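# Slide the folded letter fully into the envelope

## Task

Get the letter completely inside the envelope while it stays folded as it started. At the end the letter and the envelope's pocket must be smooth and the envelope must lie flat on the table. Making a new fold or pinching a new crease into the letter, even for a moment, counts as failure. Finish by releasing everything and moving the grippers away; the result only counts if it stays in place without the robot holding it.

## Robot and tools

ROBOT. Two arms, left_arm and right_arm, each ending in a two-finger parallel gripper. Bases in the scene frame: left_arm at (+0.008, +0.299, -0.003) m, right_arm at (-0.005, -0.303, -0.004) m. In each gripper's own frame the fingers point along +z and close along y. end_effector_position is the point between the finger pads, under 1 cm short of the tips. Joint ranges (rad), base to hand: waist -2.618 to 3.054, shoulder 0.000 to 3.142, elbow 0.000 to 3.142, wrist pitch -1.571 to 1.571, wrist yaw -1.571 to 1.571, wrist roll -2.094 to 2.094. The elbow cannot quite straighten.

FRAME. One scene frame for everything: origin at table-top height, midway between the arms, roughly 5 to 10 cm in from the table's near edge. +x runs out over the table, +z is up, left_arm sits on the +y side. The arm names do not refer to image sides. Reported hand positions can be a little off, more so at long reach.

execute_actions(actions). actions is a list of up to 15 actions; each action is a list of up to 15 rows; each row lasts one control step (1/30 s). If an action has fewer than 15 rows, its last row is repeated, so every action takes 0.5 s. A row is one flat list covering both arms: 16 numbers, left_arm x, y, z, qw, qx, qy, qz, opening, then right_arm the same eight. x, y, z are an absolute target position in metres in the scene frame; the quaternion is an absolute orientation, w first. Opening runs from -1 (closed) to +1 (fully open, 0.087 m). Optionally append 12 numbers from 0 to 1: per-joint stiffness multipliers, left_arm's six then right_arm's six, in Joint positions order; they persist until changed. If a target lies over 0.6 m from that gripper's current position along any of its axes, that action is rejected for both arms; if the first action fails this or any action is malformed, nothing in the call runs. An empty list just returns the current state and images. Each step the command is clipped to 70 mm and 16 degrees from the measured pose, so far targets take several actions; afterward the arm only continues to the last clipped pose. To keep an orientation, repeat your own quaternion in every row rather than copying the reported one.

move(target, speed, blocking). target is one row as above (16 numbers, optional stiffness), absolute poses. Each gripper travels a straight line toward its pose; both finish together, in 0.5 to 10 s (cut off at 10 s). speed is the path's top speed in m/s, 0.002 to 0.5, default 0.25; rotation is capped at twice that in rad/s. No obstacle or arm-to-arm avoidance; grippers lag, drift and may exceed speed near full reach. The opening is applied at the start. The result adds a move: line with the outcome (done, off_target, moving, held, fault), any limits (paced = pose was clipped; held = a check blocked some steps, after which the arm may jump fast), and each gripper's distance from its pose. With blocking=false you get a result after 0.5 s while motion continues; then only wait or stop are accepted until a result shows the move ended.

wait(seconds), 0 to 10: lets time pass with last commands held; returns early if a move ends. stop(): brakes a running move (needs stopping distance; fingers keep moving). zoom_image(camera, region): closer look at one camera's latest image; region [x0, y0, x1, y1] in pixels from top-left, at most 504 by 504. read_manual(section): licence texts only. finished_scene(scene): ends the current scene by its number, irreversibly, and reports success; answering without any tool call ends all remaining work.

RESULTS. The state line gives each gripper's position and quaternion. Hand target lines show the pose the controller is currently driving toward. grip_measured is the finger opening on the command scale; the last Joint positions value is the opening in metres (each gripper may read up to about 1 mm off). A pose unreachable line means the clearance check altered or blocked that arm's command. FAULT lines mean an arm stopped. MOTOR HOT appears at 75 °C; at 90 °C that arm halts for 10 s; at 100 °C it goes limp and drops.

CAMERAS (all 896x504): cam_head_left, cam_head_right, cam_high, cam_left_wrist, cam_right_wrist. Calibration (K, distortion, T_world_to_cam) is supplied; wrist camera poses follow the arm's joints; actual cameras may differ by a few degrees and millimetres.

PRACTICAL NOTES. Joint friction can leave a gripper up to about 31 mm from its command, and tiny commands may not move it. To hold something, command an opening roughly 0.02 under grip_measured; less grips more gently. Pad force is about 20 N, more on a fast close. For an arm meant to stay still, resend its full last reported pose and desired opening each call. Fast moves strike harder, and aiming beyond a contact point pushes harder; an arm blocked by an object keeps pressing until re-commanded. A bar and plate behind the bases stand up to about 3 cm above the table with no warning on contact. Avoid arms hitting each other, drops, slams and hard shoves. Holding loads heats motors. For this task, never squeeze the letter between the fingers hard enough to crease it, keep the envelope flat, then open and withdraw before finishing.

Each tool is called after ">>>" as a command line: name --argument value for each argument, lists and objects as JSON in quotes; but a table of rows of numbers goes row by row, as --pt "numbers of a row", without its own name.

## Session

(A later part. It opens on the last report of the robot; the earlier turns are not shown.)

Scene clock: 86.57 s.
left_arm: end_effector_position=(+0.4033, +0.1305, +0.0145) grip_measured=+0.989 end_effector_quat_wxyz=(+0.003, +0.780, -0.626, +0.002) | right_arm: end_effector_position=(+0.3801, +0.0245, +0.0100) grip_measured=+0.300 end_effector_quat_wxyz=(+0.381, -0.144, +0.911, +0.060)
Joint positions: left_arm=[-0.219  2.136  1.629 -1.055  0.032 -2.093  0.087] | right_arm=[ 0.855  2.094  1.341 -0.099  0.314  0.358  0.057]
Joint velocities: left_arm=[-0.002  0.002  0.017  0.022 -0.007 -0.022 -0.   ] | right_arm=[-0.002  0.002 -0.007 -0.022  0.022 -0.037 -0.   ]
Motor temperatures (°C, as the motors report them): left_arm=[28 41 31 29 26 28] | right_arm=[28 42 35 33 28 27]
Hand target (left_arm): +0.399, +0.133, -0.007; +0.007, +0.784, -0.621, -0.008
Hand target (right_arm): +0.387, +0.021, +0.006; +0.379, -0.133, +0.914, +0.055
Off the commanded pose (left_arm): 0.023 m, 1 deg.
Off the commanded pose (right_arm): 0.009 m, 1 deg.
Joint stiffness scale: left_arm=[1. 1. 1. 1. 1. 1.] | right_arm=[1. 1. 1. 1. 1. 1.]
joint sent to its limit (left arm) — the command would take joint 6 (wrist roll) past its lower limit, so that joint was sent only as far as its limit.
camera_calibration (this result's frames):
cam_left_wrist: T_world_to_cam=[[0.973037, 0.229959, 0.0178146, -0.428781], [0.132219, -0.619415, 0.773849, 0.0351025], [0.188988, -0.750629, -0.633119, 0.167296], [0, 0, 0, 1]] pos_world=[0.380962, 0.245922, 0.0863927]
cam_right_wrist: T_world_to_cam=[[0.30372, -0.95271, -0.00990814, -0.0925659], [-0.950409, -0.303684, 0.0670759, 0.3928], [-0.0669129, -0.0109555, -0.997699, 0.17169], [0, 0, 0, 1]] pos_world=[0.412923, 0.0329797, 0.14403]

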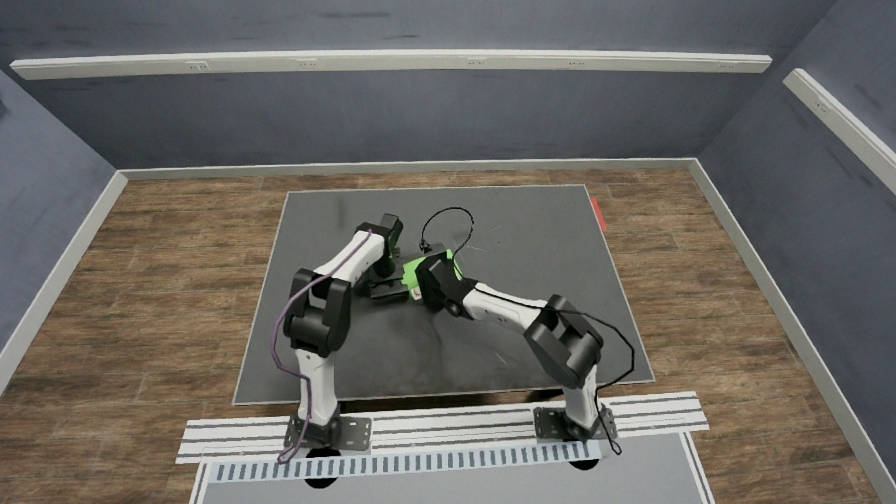

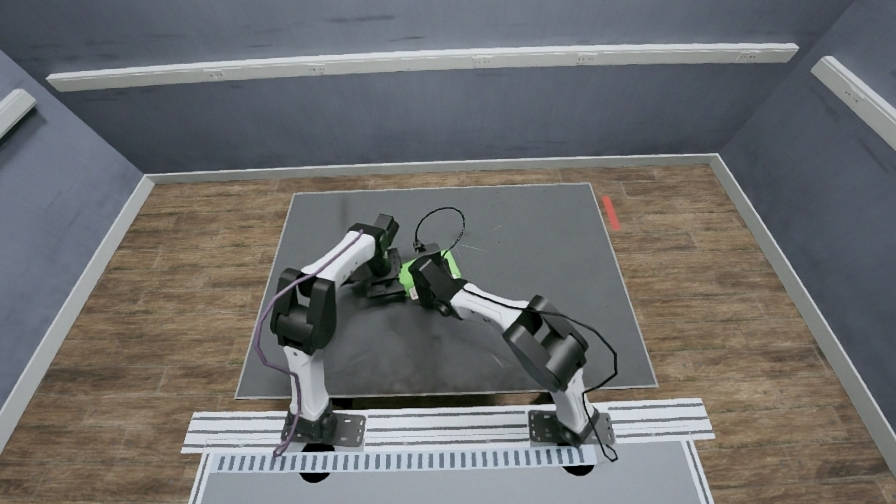

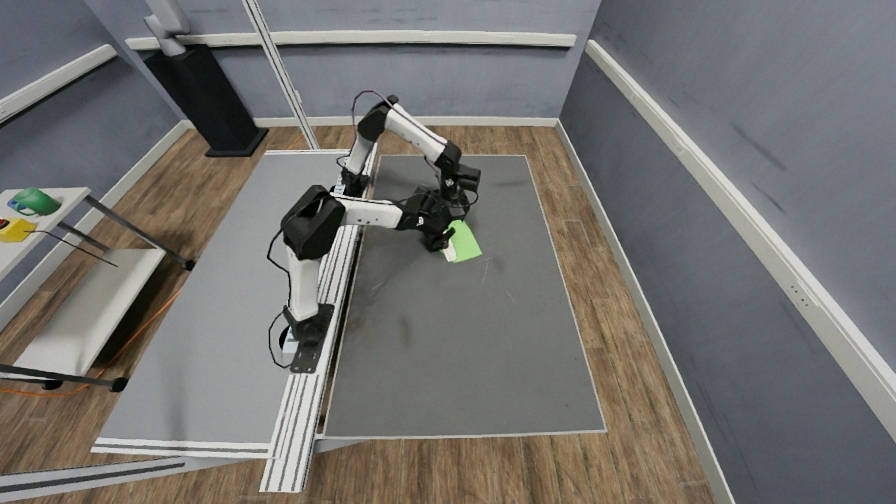

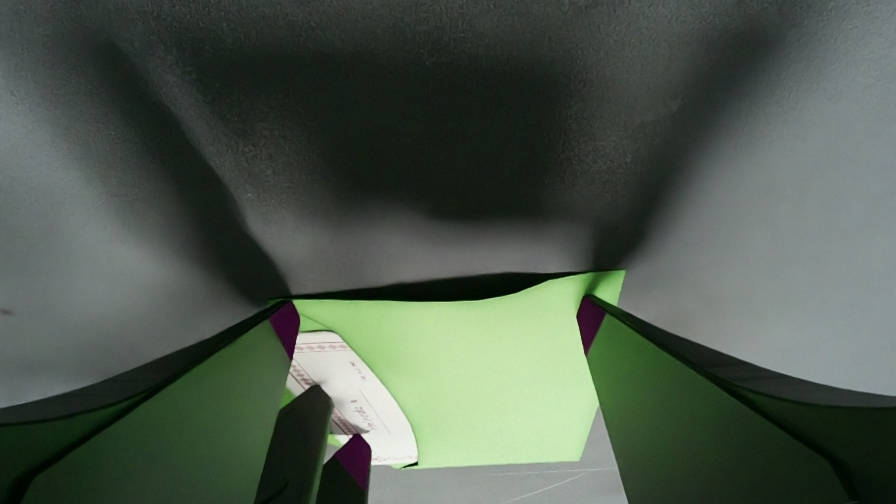

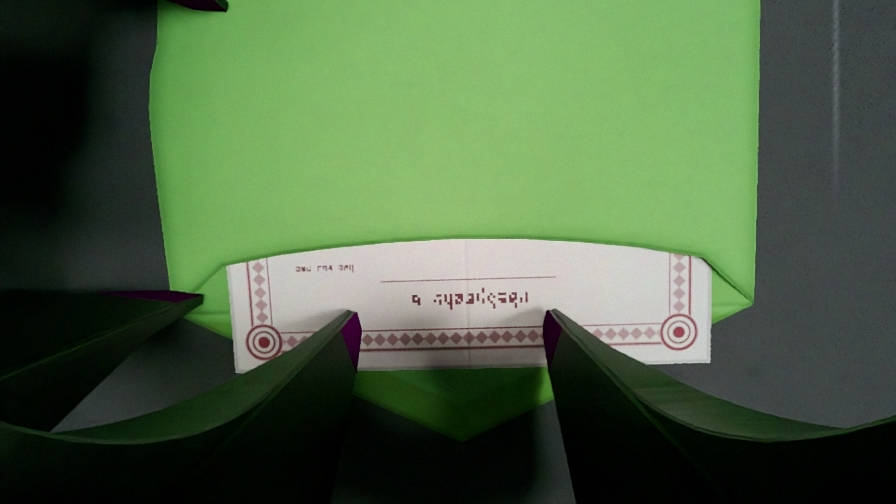

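Square now. Continue lightly.

>>> execute_actions --actions '[[[0.40,0.133,-0.008,-0.006,-0.785,0.62,0.008,1,0.395,0.024,0.008,0.379,-0.137,0.914,0.057,0.3]]]'

Scene clock: 88.50 s.
left_arm: end_effector_position=(+0.4033, +0.1305, +0.0145) grip_measured=+0.989 end_effector_quat_wxyz=(+0.003, +0.780, -0.626, +0.002) | right_arm: end_effector_position=(+0.3894, +0.0262, +0.0104) grip_measured=+0.300 end_effector_quat_wxyz=(+0.383, -0.139, +0.911, +0.059)
Joint positions: left_arm=[-0.219  2.136  1.629 -1.055  0.032 -2.093  0.087] | right_arm=[ 0.844  2.12   1.381 -0.11   0.314  0.357  0.057]
Joint velocities: left_arm=[-0.007  0.012  0.017 -0.007 -0.022  0.007 -0.001] | right_arm=[-0.002 -0.017 -0.012 -0.037 -0.022  0.037 -0.001]
Motor temperatures (°C, as the motors report them): left_arm=[28 41 31 29 26 28] | right_arm=[28 42 35 33 28 27]
Hand target (left_arm): +0.399, +0.133, -0.007; +0.007, +0.784, -0.621, -0.009
Hand target (right_arm): +0.395, +0.024, +0.008; +0.379, -0.137, +0.914, +0.057
Off the commanded pose (left_arm): 0.023 m, 1 deg.
Off the commanded pose (right_arm): 0.006 m, 1 deg.
Joint stiffness scale: left_arm=[1. 1. 1. 1. 1. 1.] | right_arm=[1. 1. 1. 1. 1. 1.]
joint sent to its limit (left arm) — the command would take joint 6 (wrist roll) past its lower limit, so that joint was sent only as far as its limit.
camera_calibration (this result's frames):
cam_left_wrist: T_world_to_cam=[[0.973037, 0.229959, 0.0178146, -0.428781], [0.132219, -0.619415, 0.773849, 0.0351025], [0.188988, -0.750629, -0.633119, 0.167296], [0, 0, 0, 1]] pos_world=[0.380962, 0.245922, 0.0863927]
cam_right_wrist: T_world_to_cam=[[0.294258, -0.955664, -0.0108834, -0.0899381], [-0.953571, -0.29434, 0.0637615, 0.40326], [-0.064138, -0.00838424, -0.997906, 0.171555], [0, 0, 0, 1]] pos_world=[0.422006, 0.0341835, 0.144504]

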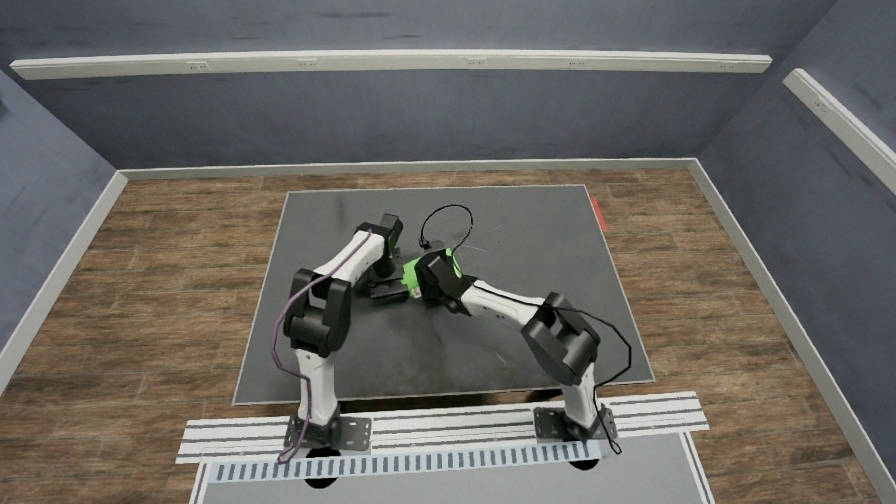

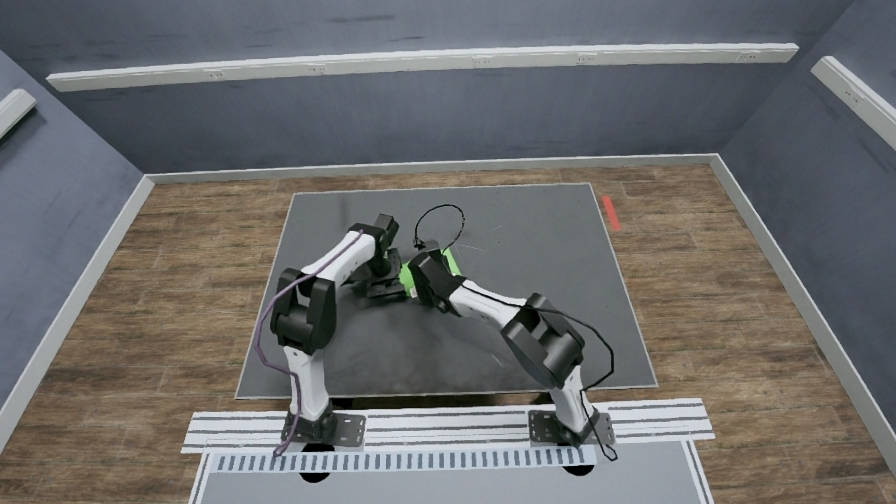

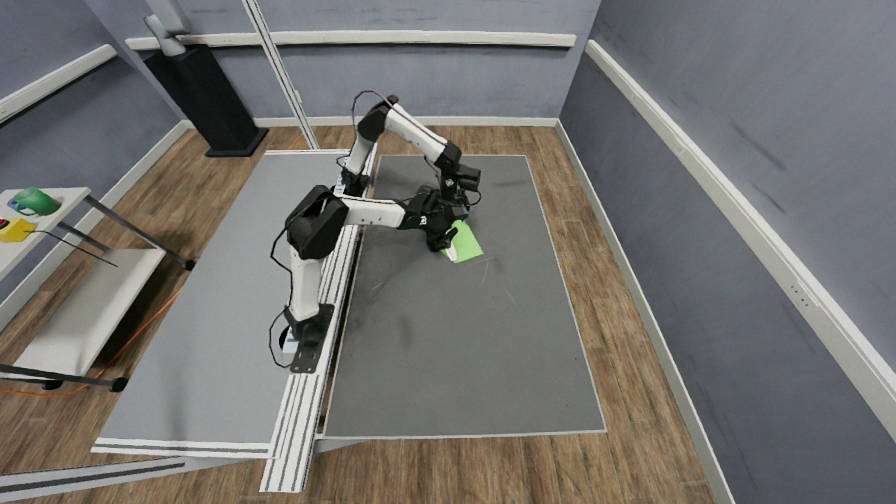

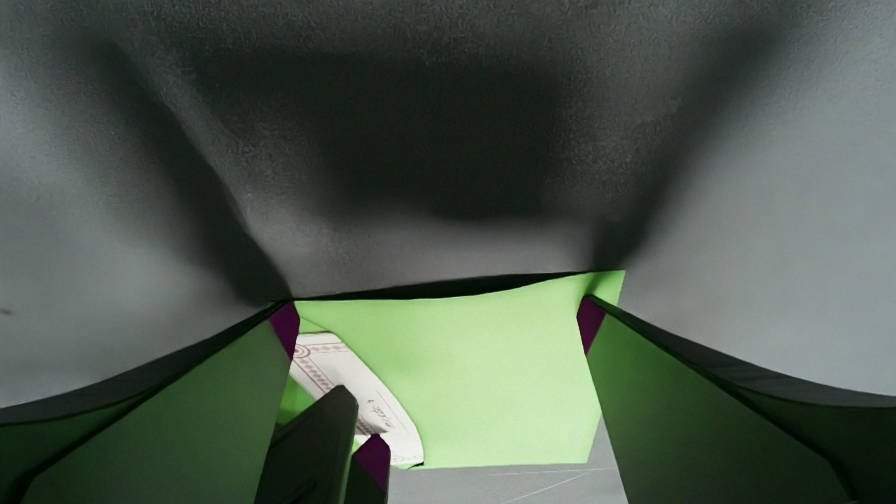

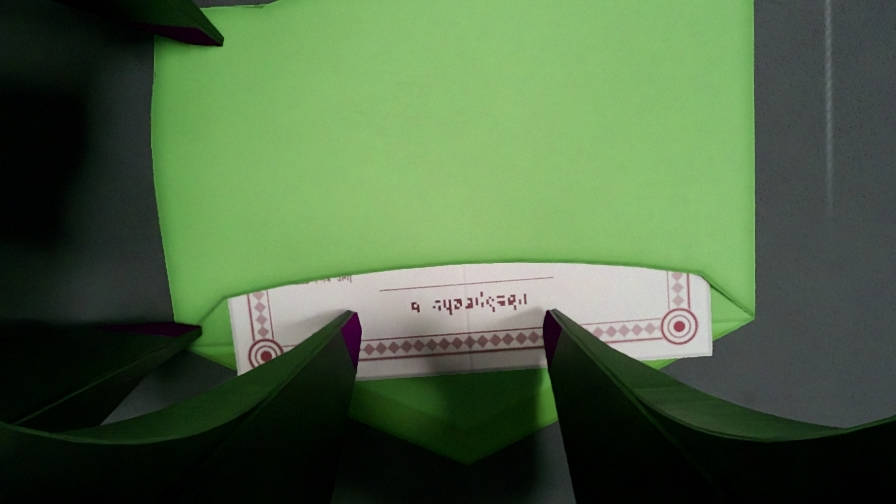

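>>> execute_actions --actions '[[[0.40,0.133,-0.008,-0.006,-0.785,0.62,0.008,1,0.399,0.0255,0.008,0.379,-0.137,0.914,0.057,0.3]],[[0.40,0.133,-0.008,-0.006,-0.785,0.62,0.008,1,0.404,0.027,0.008,0.379,-0.137,0.914,0.057,0.3]]]'

Scene clock: 99.67 s.
left_arm: end_effector_position=(+0.4033, +0.1305, +0.0145) grip_measured=+0.989 end_effector_quat_wxyz=(+0.003, +0.780, -0.626, +0.002) | right_arm: end_effector_position=(+0.3976, +0.0288, +0.0103) grip_measured=+0.300 end_effector_quat_wxyz=(+0.382, -0.139, +0.912, +0.056)
Joint positions: left_arm=[-0.219  2.136  1.629 -1.055  0.032 -2.093  0.087] | right_arm=[ 0.837  2.148  1.427 -0.13   0.312  0.35   0.057]
Joint velocities: left_arm=[-0.007 -0.002  0.007 -0.051 -0.007 -0.007 -0.   ] | right_arm=[-0.007 -0.012  0.012 -0.095 -0.022 -0.007  0.   ]
Motor temperatures (°C, as the motors report them): left_arm=[28 41 30 29 26 28] | right_arm=[28 43 36 33 28 27]
Hand target (left_arm): +0.399, +0.133, -0.007; +0.007, +0.784, -0.621, -0.009
Hand target (right_arm): +0.404, +0.027, +0.008; +0.379, -0.137, +0.914, +0.057
Off the commanded pose (left_arm): 0.023 m, 1 deg.
Off the commanded pose (right_arm): 0.007 m, 0 deg.
Joint stiffness scale: left_arm=[1. 1. 1. 1. 1. 1.] | right_arm=[1. 1. 1. 1. 1. 1.]
joint sent to its limit (left arm) — the command would take joint 6 (wrist roll) past its lower limit, so that joint was sent only as far as its limit.
camera_calibration (this result's frames):
cam_left_wrist: T_world_to_cam=[[0.973037, 0.229959, 0.0178146, -0.428781], [0.132219, -0.619415, 0.773849, 0.0351025], [0.188988, -0.750629, -0.633119, 0.167296], [0, 0, 0, 1]] pos_world=[0.380962, 0.245922, 0.0863927]
cam_right_wrist: T_world_to_cam=[[0.292486, -0.956246, -0.00679048, -0.0892248], [-0.954051, -0.292283, 0.0660151, 0.411927], [-0.0651114, -0.01283, -0.997796, 0.172479], [0, 0, 0, 1]] pos_world=[0.430327, 0.0372915, 0.144299]

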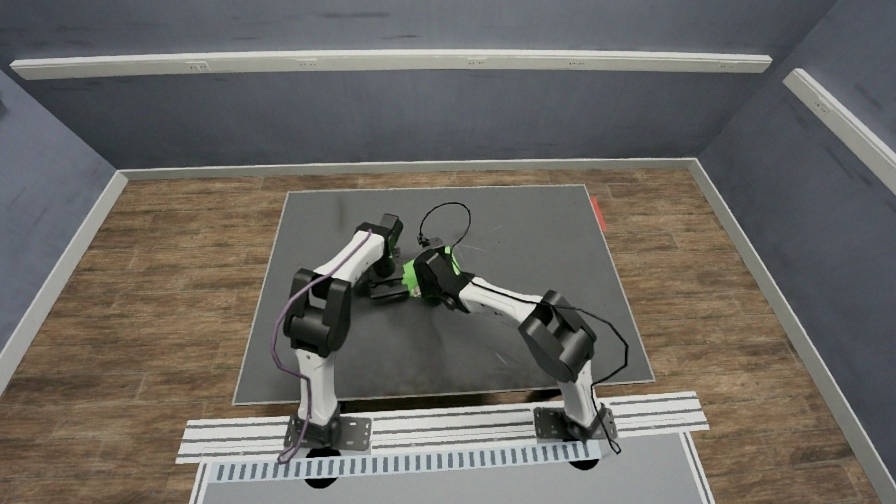

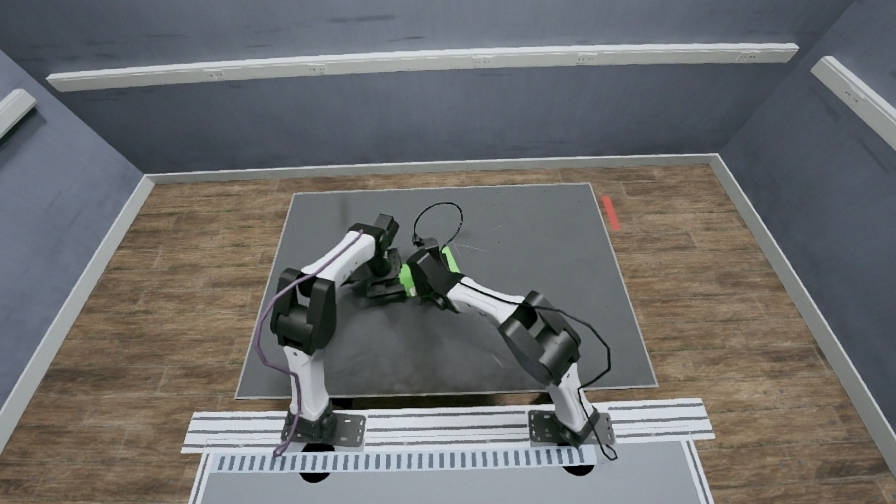

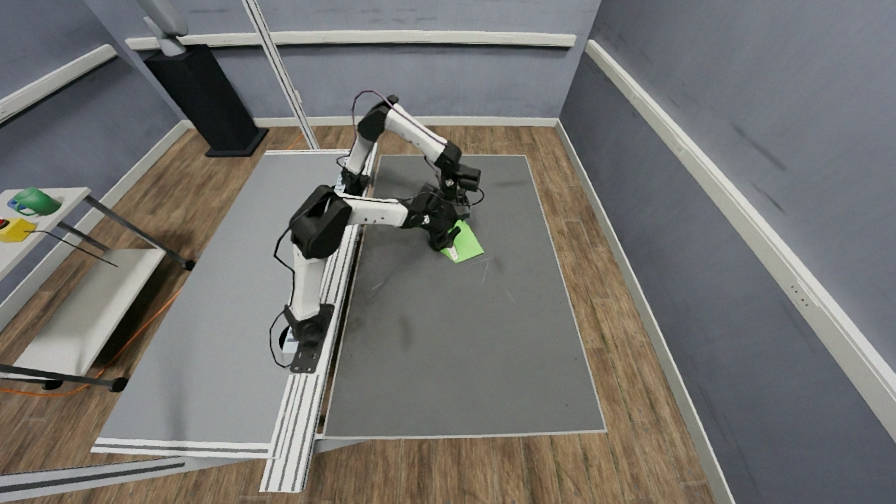

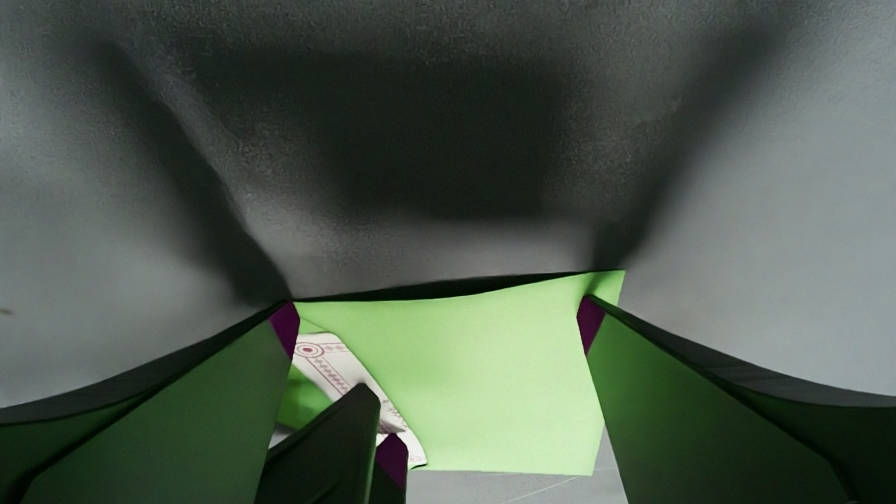

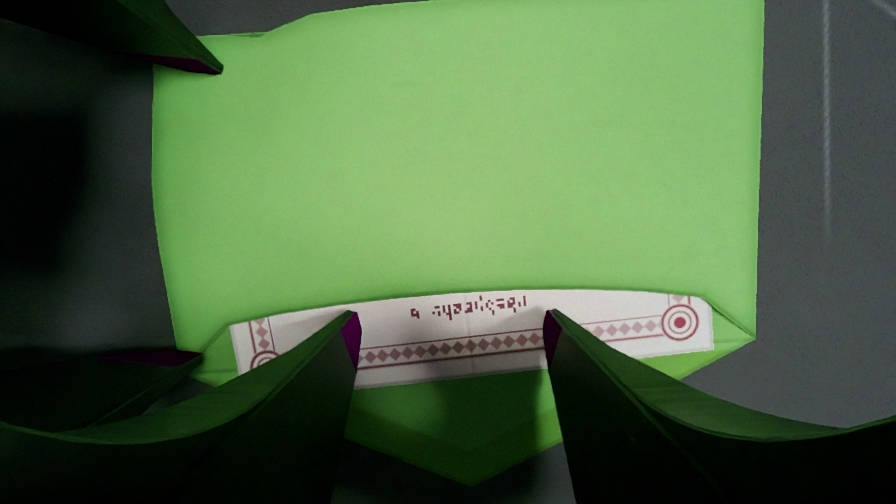

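>>> execute_actions --actions '[[[0.40,0.133,-0.008,-0.006,-0.785,0.62,0.008,1,0.398,0.027,0.034,0.379,-0.137,0.914,0.057,0.3]],[[0.402,0.133,0.035,-0.006,-0.785,0.62,0.008,1,0.375,0.022,0.04,0.377,-0.168,0.908,0.07,0.3]],[[0.402,0.133,0.035,-0.006,-0.785,0.62,0.008,1,0.375,0.022,0.04,0.377,-0.168,0.908,0.07,0.3]]]'

Scene clock: 103.90 s.
left_arm: end_effector_position=(+0.3953, +0.1327, +0.0259) grip_measured=+0.989 end_effector_quat_wxyz=(+0.011, +0.780, -0.625, -0.018) | right_arm: end_effector_position=(+0.3774, +0.0188, +0.0366) grip_measured=+0.300 end_effector_quat_wxyz=(+0.373, -0.163, +0.911, +0.061)
Joint positions: left_arm=[-0.219  2.133  1.674 -1.146  0.032 -2.094  0.087] | right_arm=[ 0.841  2.033  1.373 -0.199  0.281  0.317  0.057]
Joint velocities: left_arm=[-0.002  0.012 -0.022 -0.037 -0.051 -0.051 -0.001] | right_arm=[-0.007 -0.002  0.002  0.022 -0.007 -0.081 -0.   ]
Motor temperatures (°C, as the motors report them): left_arm=[28 41 30 29 26 28] | right_arm=[28 43 36 33 28 27]
Hand target (left_arm): +0.402, +0.133, +0.035; +0.006, +0.785, -0.620, -0.008
Hand target (right_arm): +0.375, +0.022, +0.040; +0.377, -0.168, +0.908, +0.070
Off the commanded pose (left_arm): 0.011 m, 2 deg.
Off the commanded pose (right_arm): 0.005 m, 1 deg.
Joint stiffness scale: left_arm=[1. 1. 1. 1. 1. 1.] | right_arm=[1. 1. 1. 1. 1. 1.]
joint sent to its limit (left arm) — the command would take joint 6 (wrist roll) past its lower limit, so that joint was sent only as far as its limit.
camera_calibration (this result's frames):
cam_left_wrist: T_world_to_cam=[[0.972653, 0.231438, -0.0195462, -0.420775], [0.164972, -0.629169, 0.759559, 0.017441], [0.163493, -0.742013, -0.650144, 0.187049], [0, 0, 0, 1]] pos_world=[0.375809, 0.24715, 0.100137]
cam_right_wrist: T_world_to_cam=[[0.338523, -0.940958, -0.000792055, -0.110565], [-0.937591, -0.337383, 0.0842361, 0.381945], [-0.0795299, -0.0277732, -0.996446, 0.203026], [0, 0, 0, 1]] pos_world=[0.411684, 0.0304632, 0.170043]

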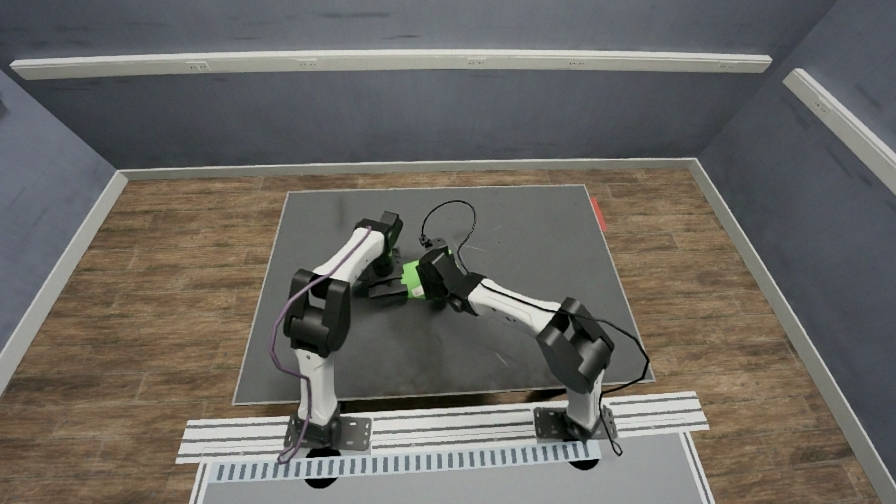

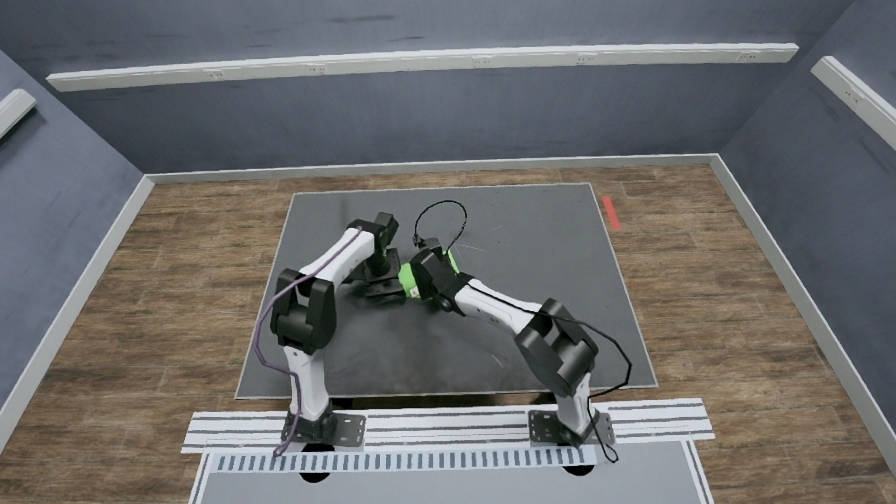

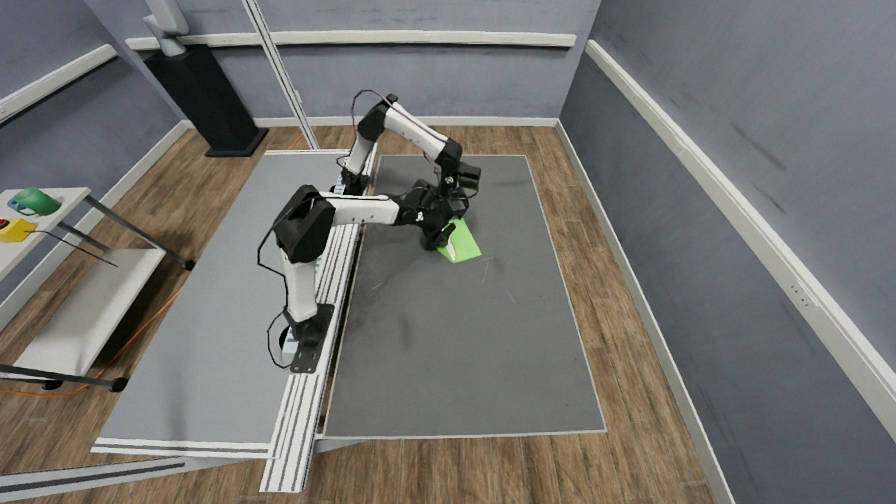

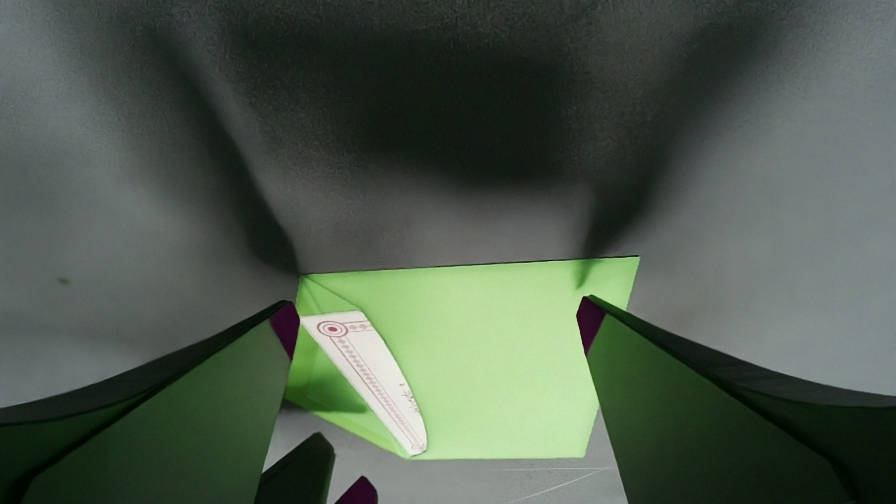

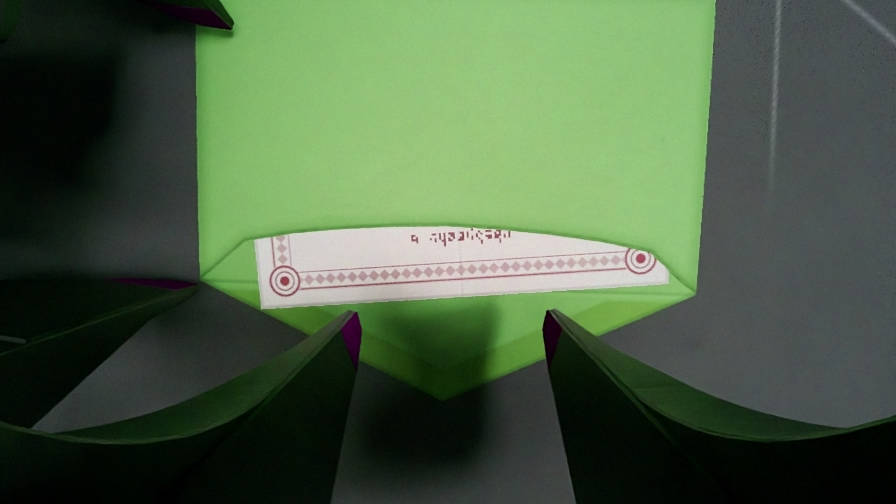

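>>> execute_actions --actions '[[[0.385,0.129,0.035,-0.006,-0.785,0.62,0.008,0,0.375,0.040,0.03,0.378,-0.160,0.911,0.045,0.3]],[[0.383,0.129,0.014,-0.006,-0.785,0.62,0.008,0,0.375,0.040,0.02,0.378,-0.160,0.911,0.045,0.3]],[[0.381,0.129,-0.008,-0.006,-0.785,0.62,0.008,0,0.375,0.040,0.013,0.378,-0.160,0.911,0.045,0.3]]]'

Scene clock: 110.27 s.
left_arm: end_effector_position=(+0.3887, +0.1308, +0.0139) grip_measured=+0.000 end_effector_quat_wxyz=(+0.003, +0.778, -0.628, +0.006) | right_arm: end_effector_position=(+0.3689, +0.0405, +0.0120) grip_measured=+0.300 end_effector_quat_wxyz=(+0.367, -0.169, +0.913, +0.045)
Joint positions: left_arm=[-0.227  2.079  1.537 -1.013  0.036 -2.095  0.044] | right_arm=[ 0.9    2.123  1.421 -0.196  0.335  0.35   0.057]
Joint velocities: left_arm=[ 0.007  0.022 -0.007 -0.007  0.007  0.022 -0.   ] | right_arm=[-0.012 -0.002  0.002  0.066 -0.037 -0.037 -0.   ]
Motor temperatures (°C, as the motors report them): left_arm=[28 42 31 29 26 28] | right_arm=[28 44 36 34 28 27]
Hand target (left_arm): +0.381, +0.130, -0.007; +0.011, +0.778, -0.629, -0.008
Hand target (right_arm): +0.375, +0.040, +0.013; +0.377, -0.160, +0.911, +0.045
Off the commanded pose (left_arm): 0.023 m, 2 deg.
Off the commanded pose (right_arm): 0.006 m, 2 deg.
Joint stiffness scale: left_arm=[1. 1. 1. 1. 1. 1.] | right_arm=[1. 1. 1. 1. 1. 1.]
joint sent to its limit (left arm) — the command would take joint 6 (wrist roll) past its lower limit, so that joint was sent only as far as its limit.
camera_calibration (this result's frames):
cam_left_wrist: T_world_to_cam=[[0.974541, 0.223203, 0.0212014, -0.414364], [0.124155, -0.615976, 0.77792, 0.0403538], [0.186693, -0.755483, -0.628005, 0.17132], [0, 0, 0, 1]] pos_world=[0.36682, 0.246773, 0.0849827]
cam_right_wrist: T_world_to_cam=[[0.338495, -0.940445, 0.0313605, -0.0876828], [-0.93716, -0.333942, 0.101067, 0.38288], [-0.0845756, -0.0636006, -0.994385, 0.181707], [0, 0, 0, 1]] pos_world=[0.403868, 0.0569557, 0.14474]

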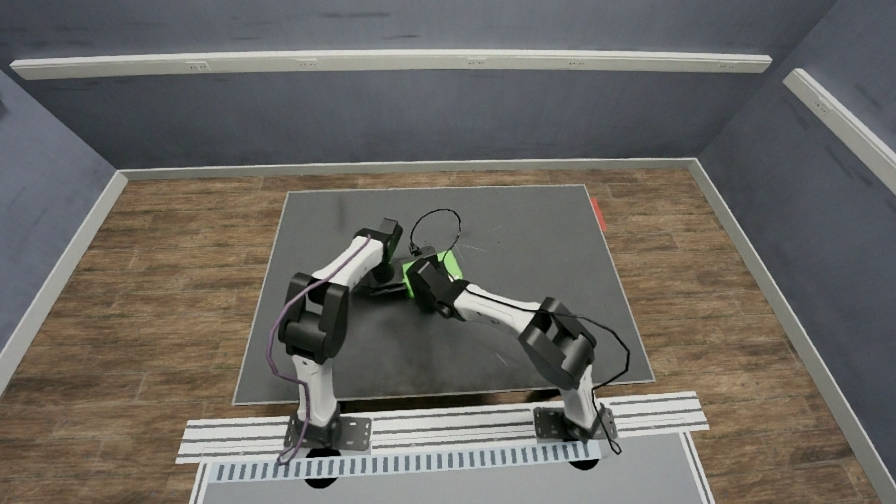

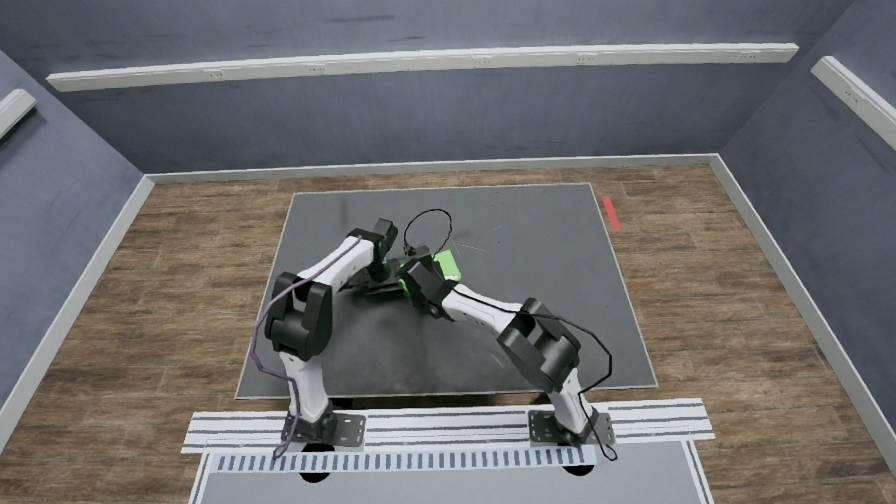

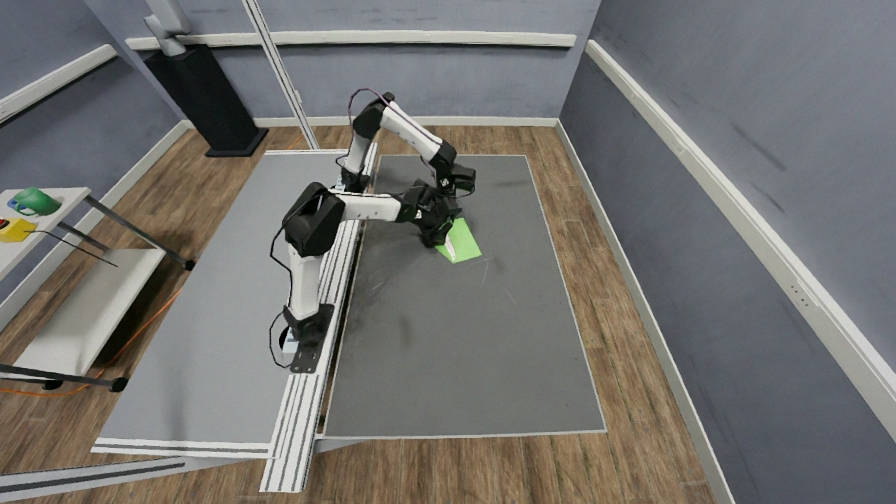

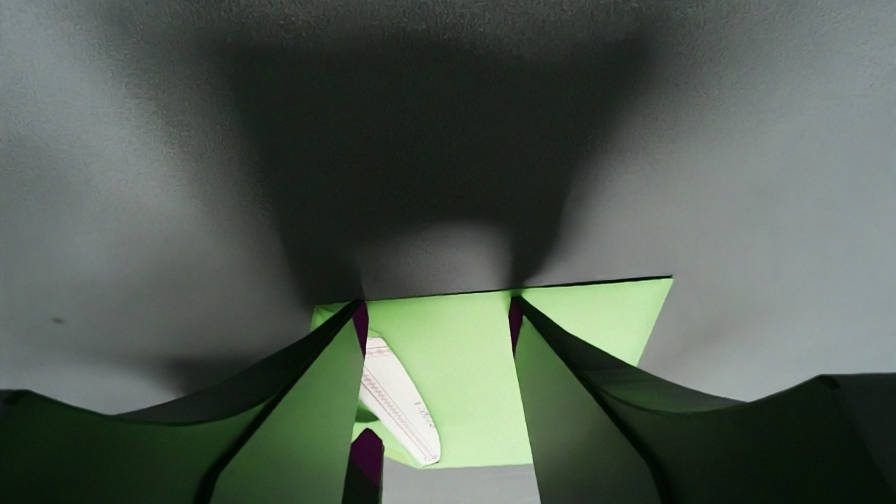

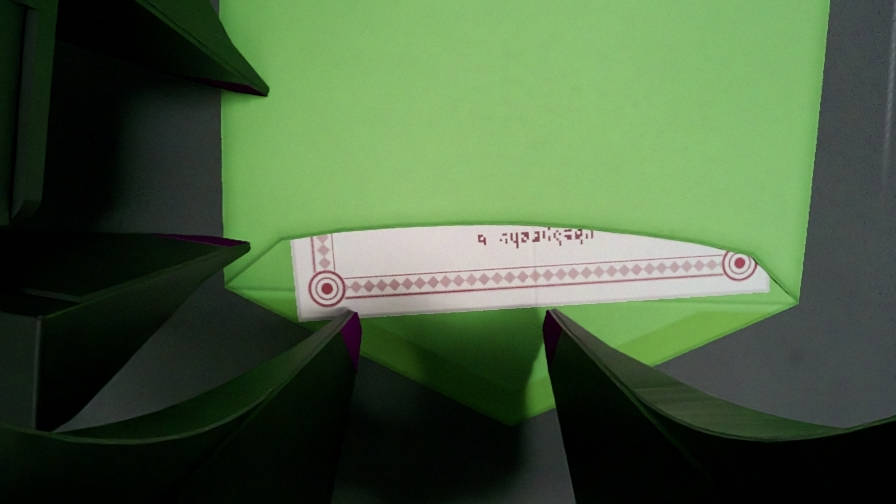

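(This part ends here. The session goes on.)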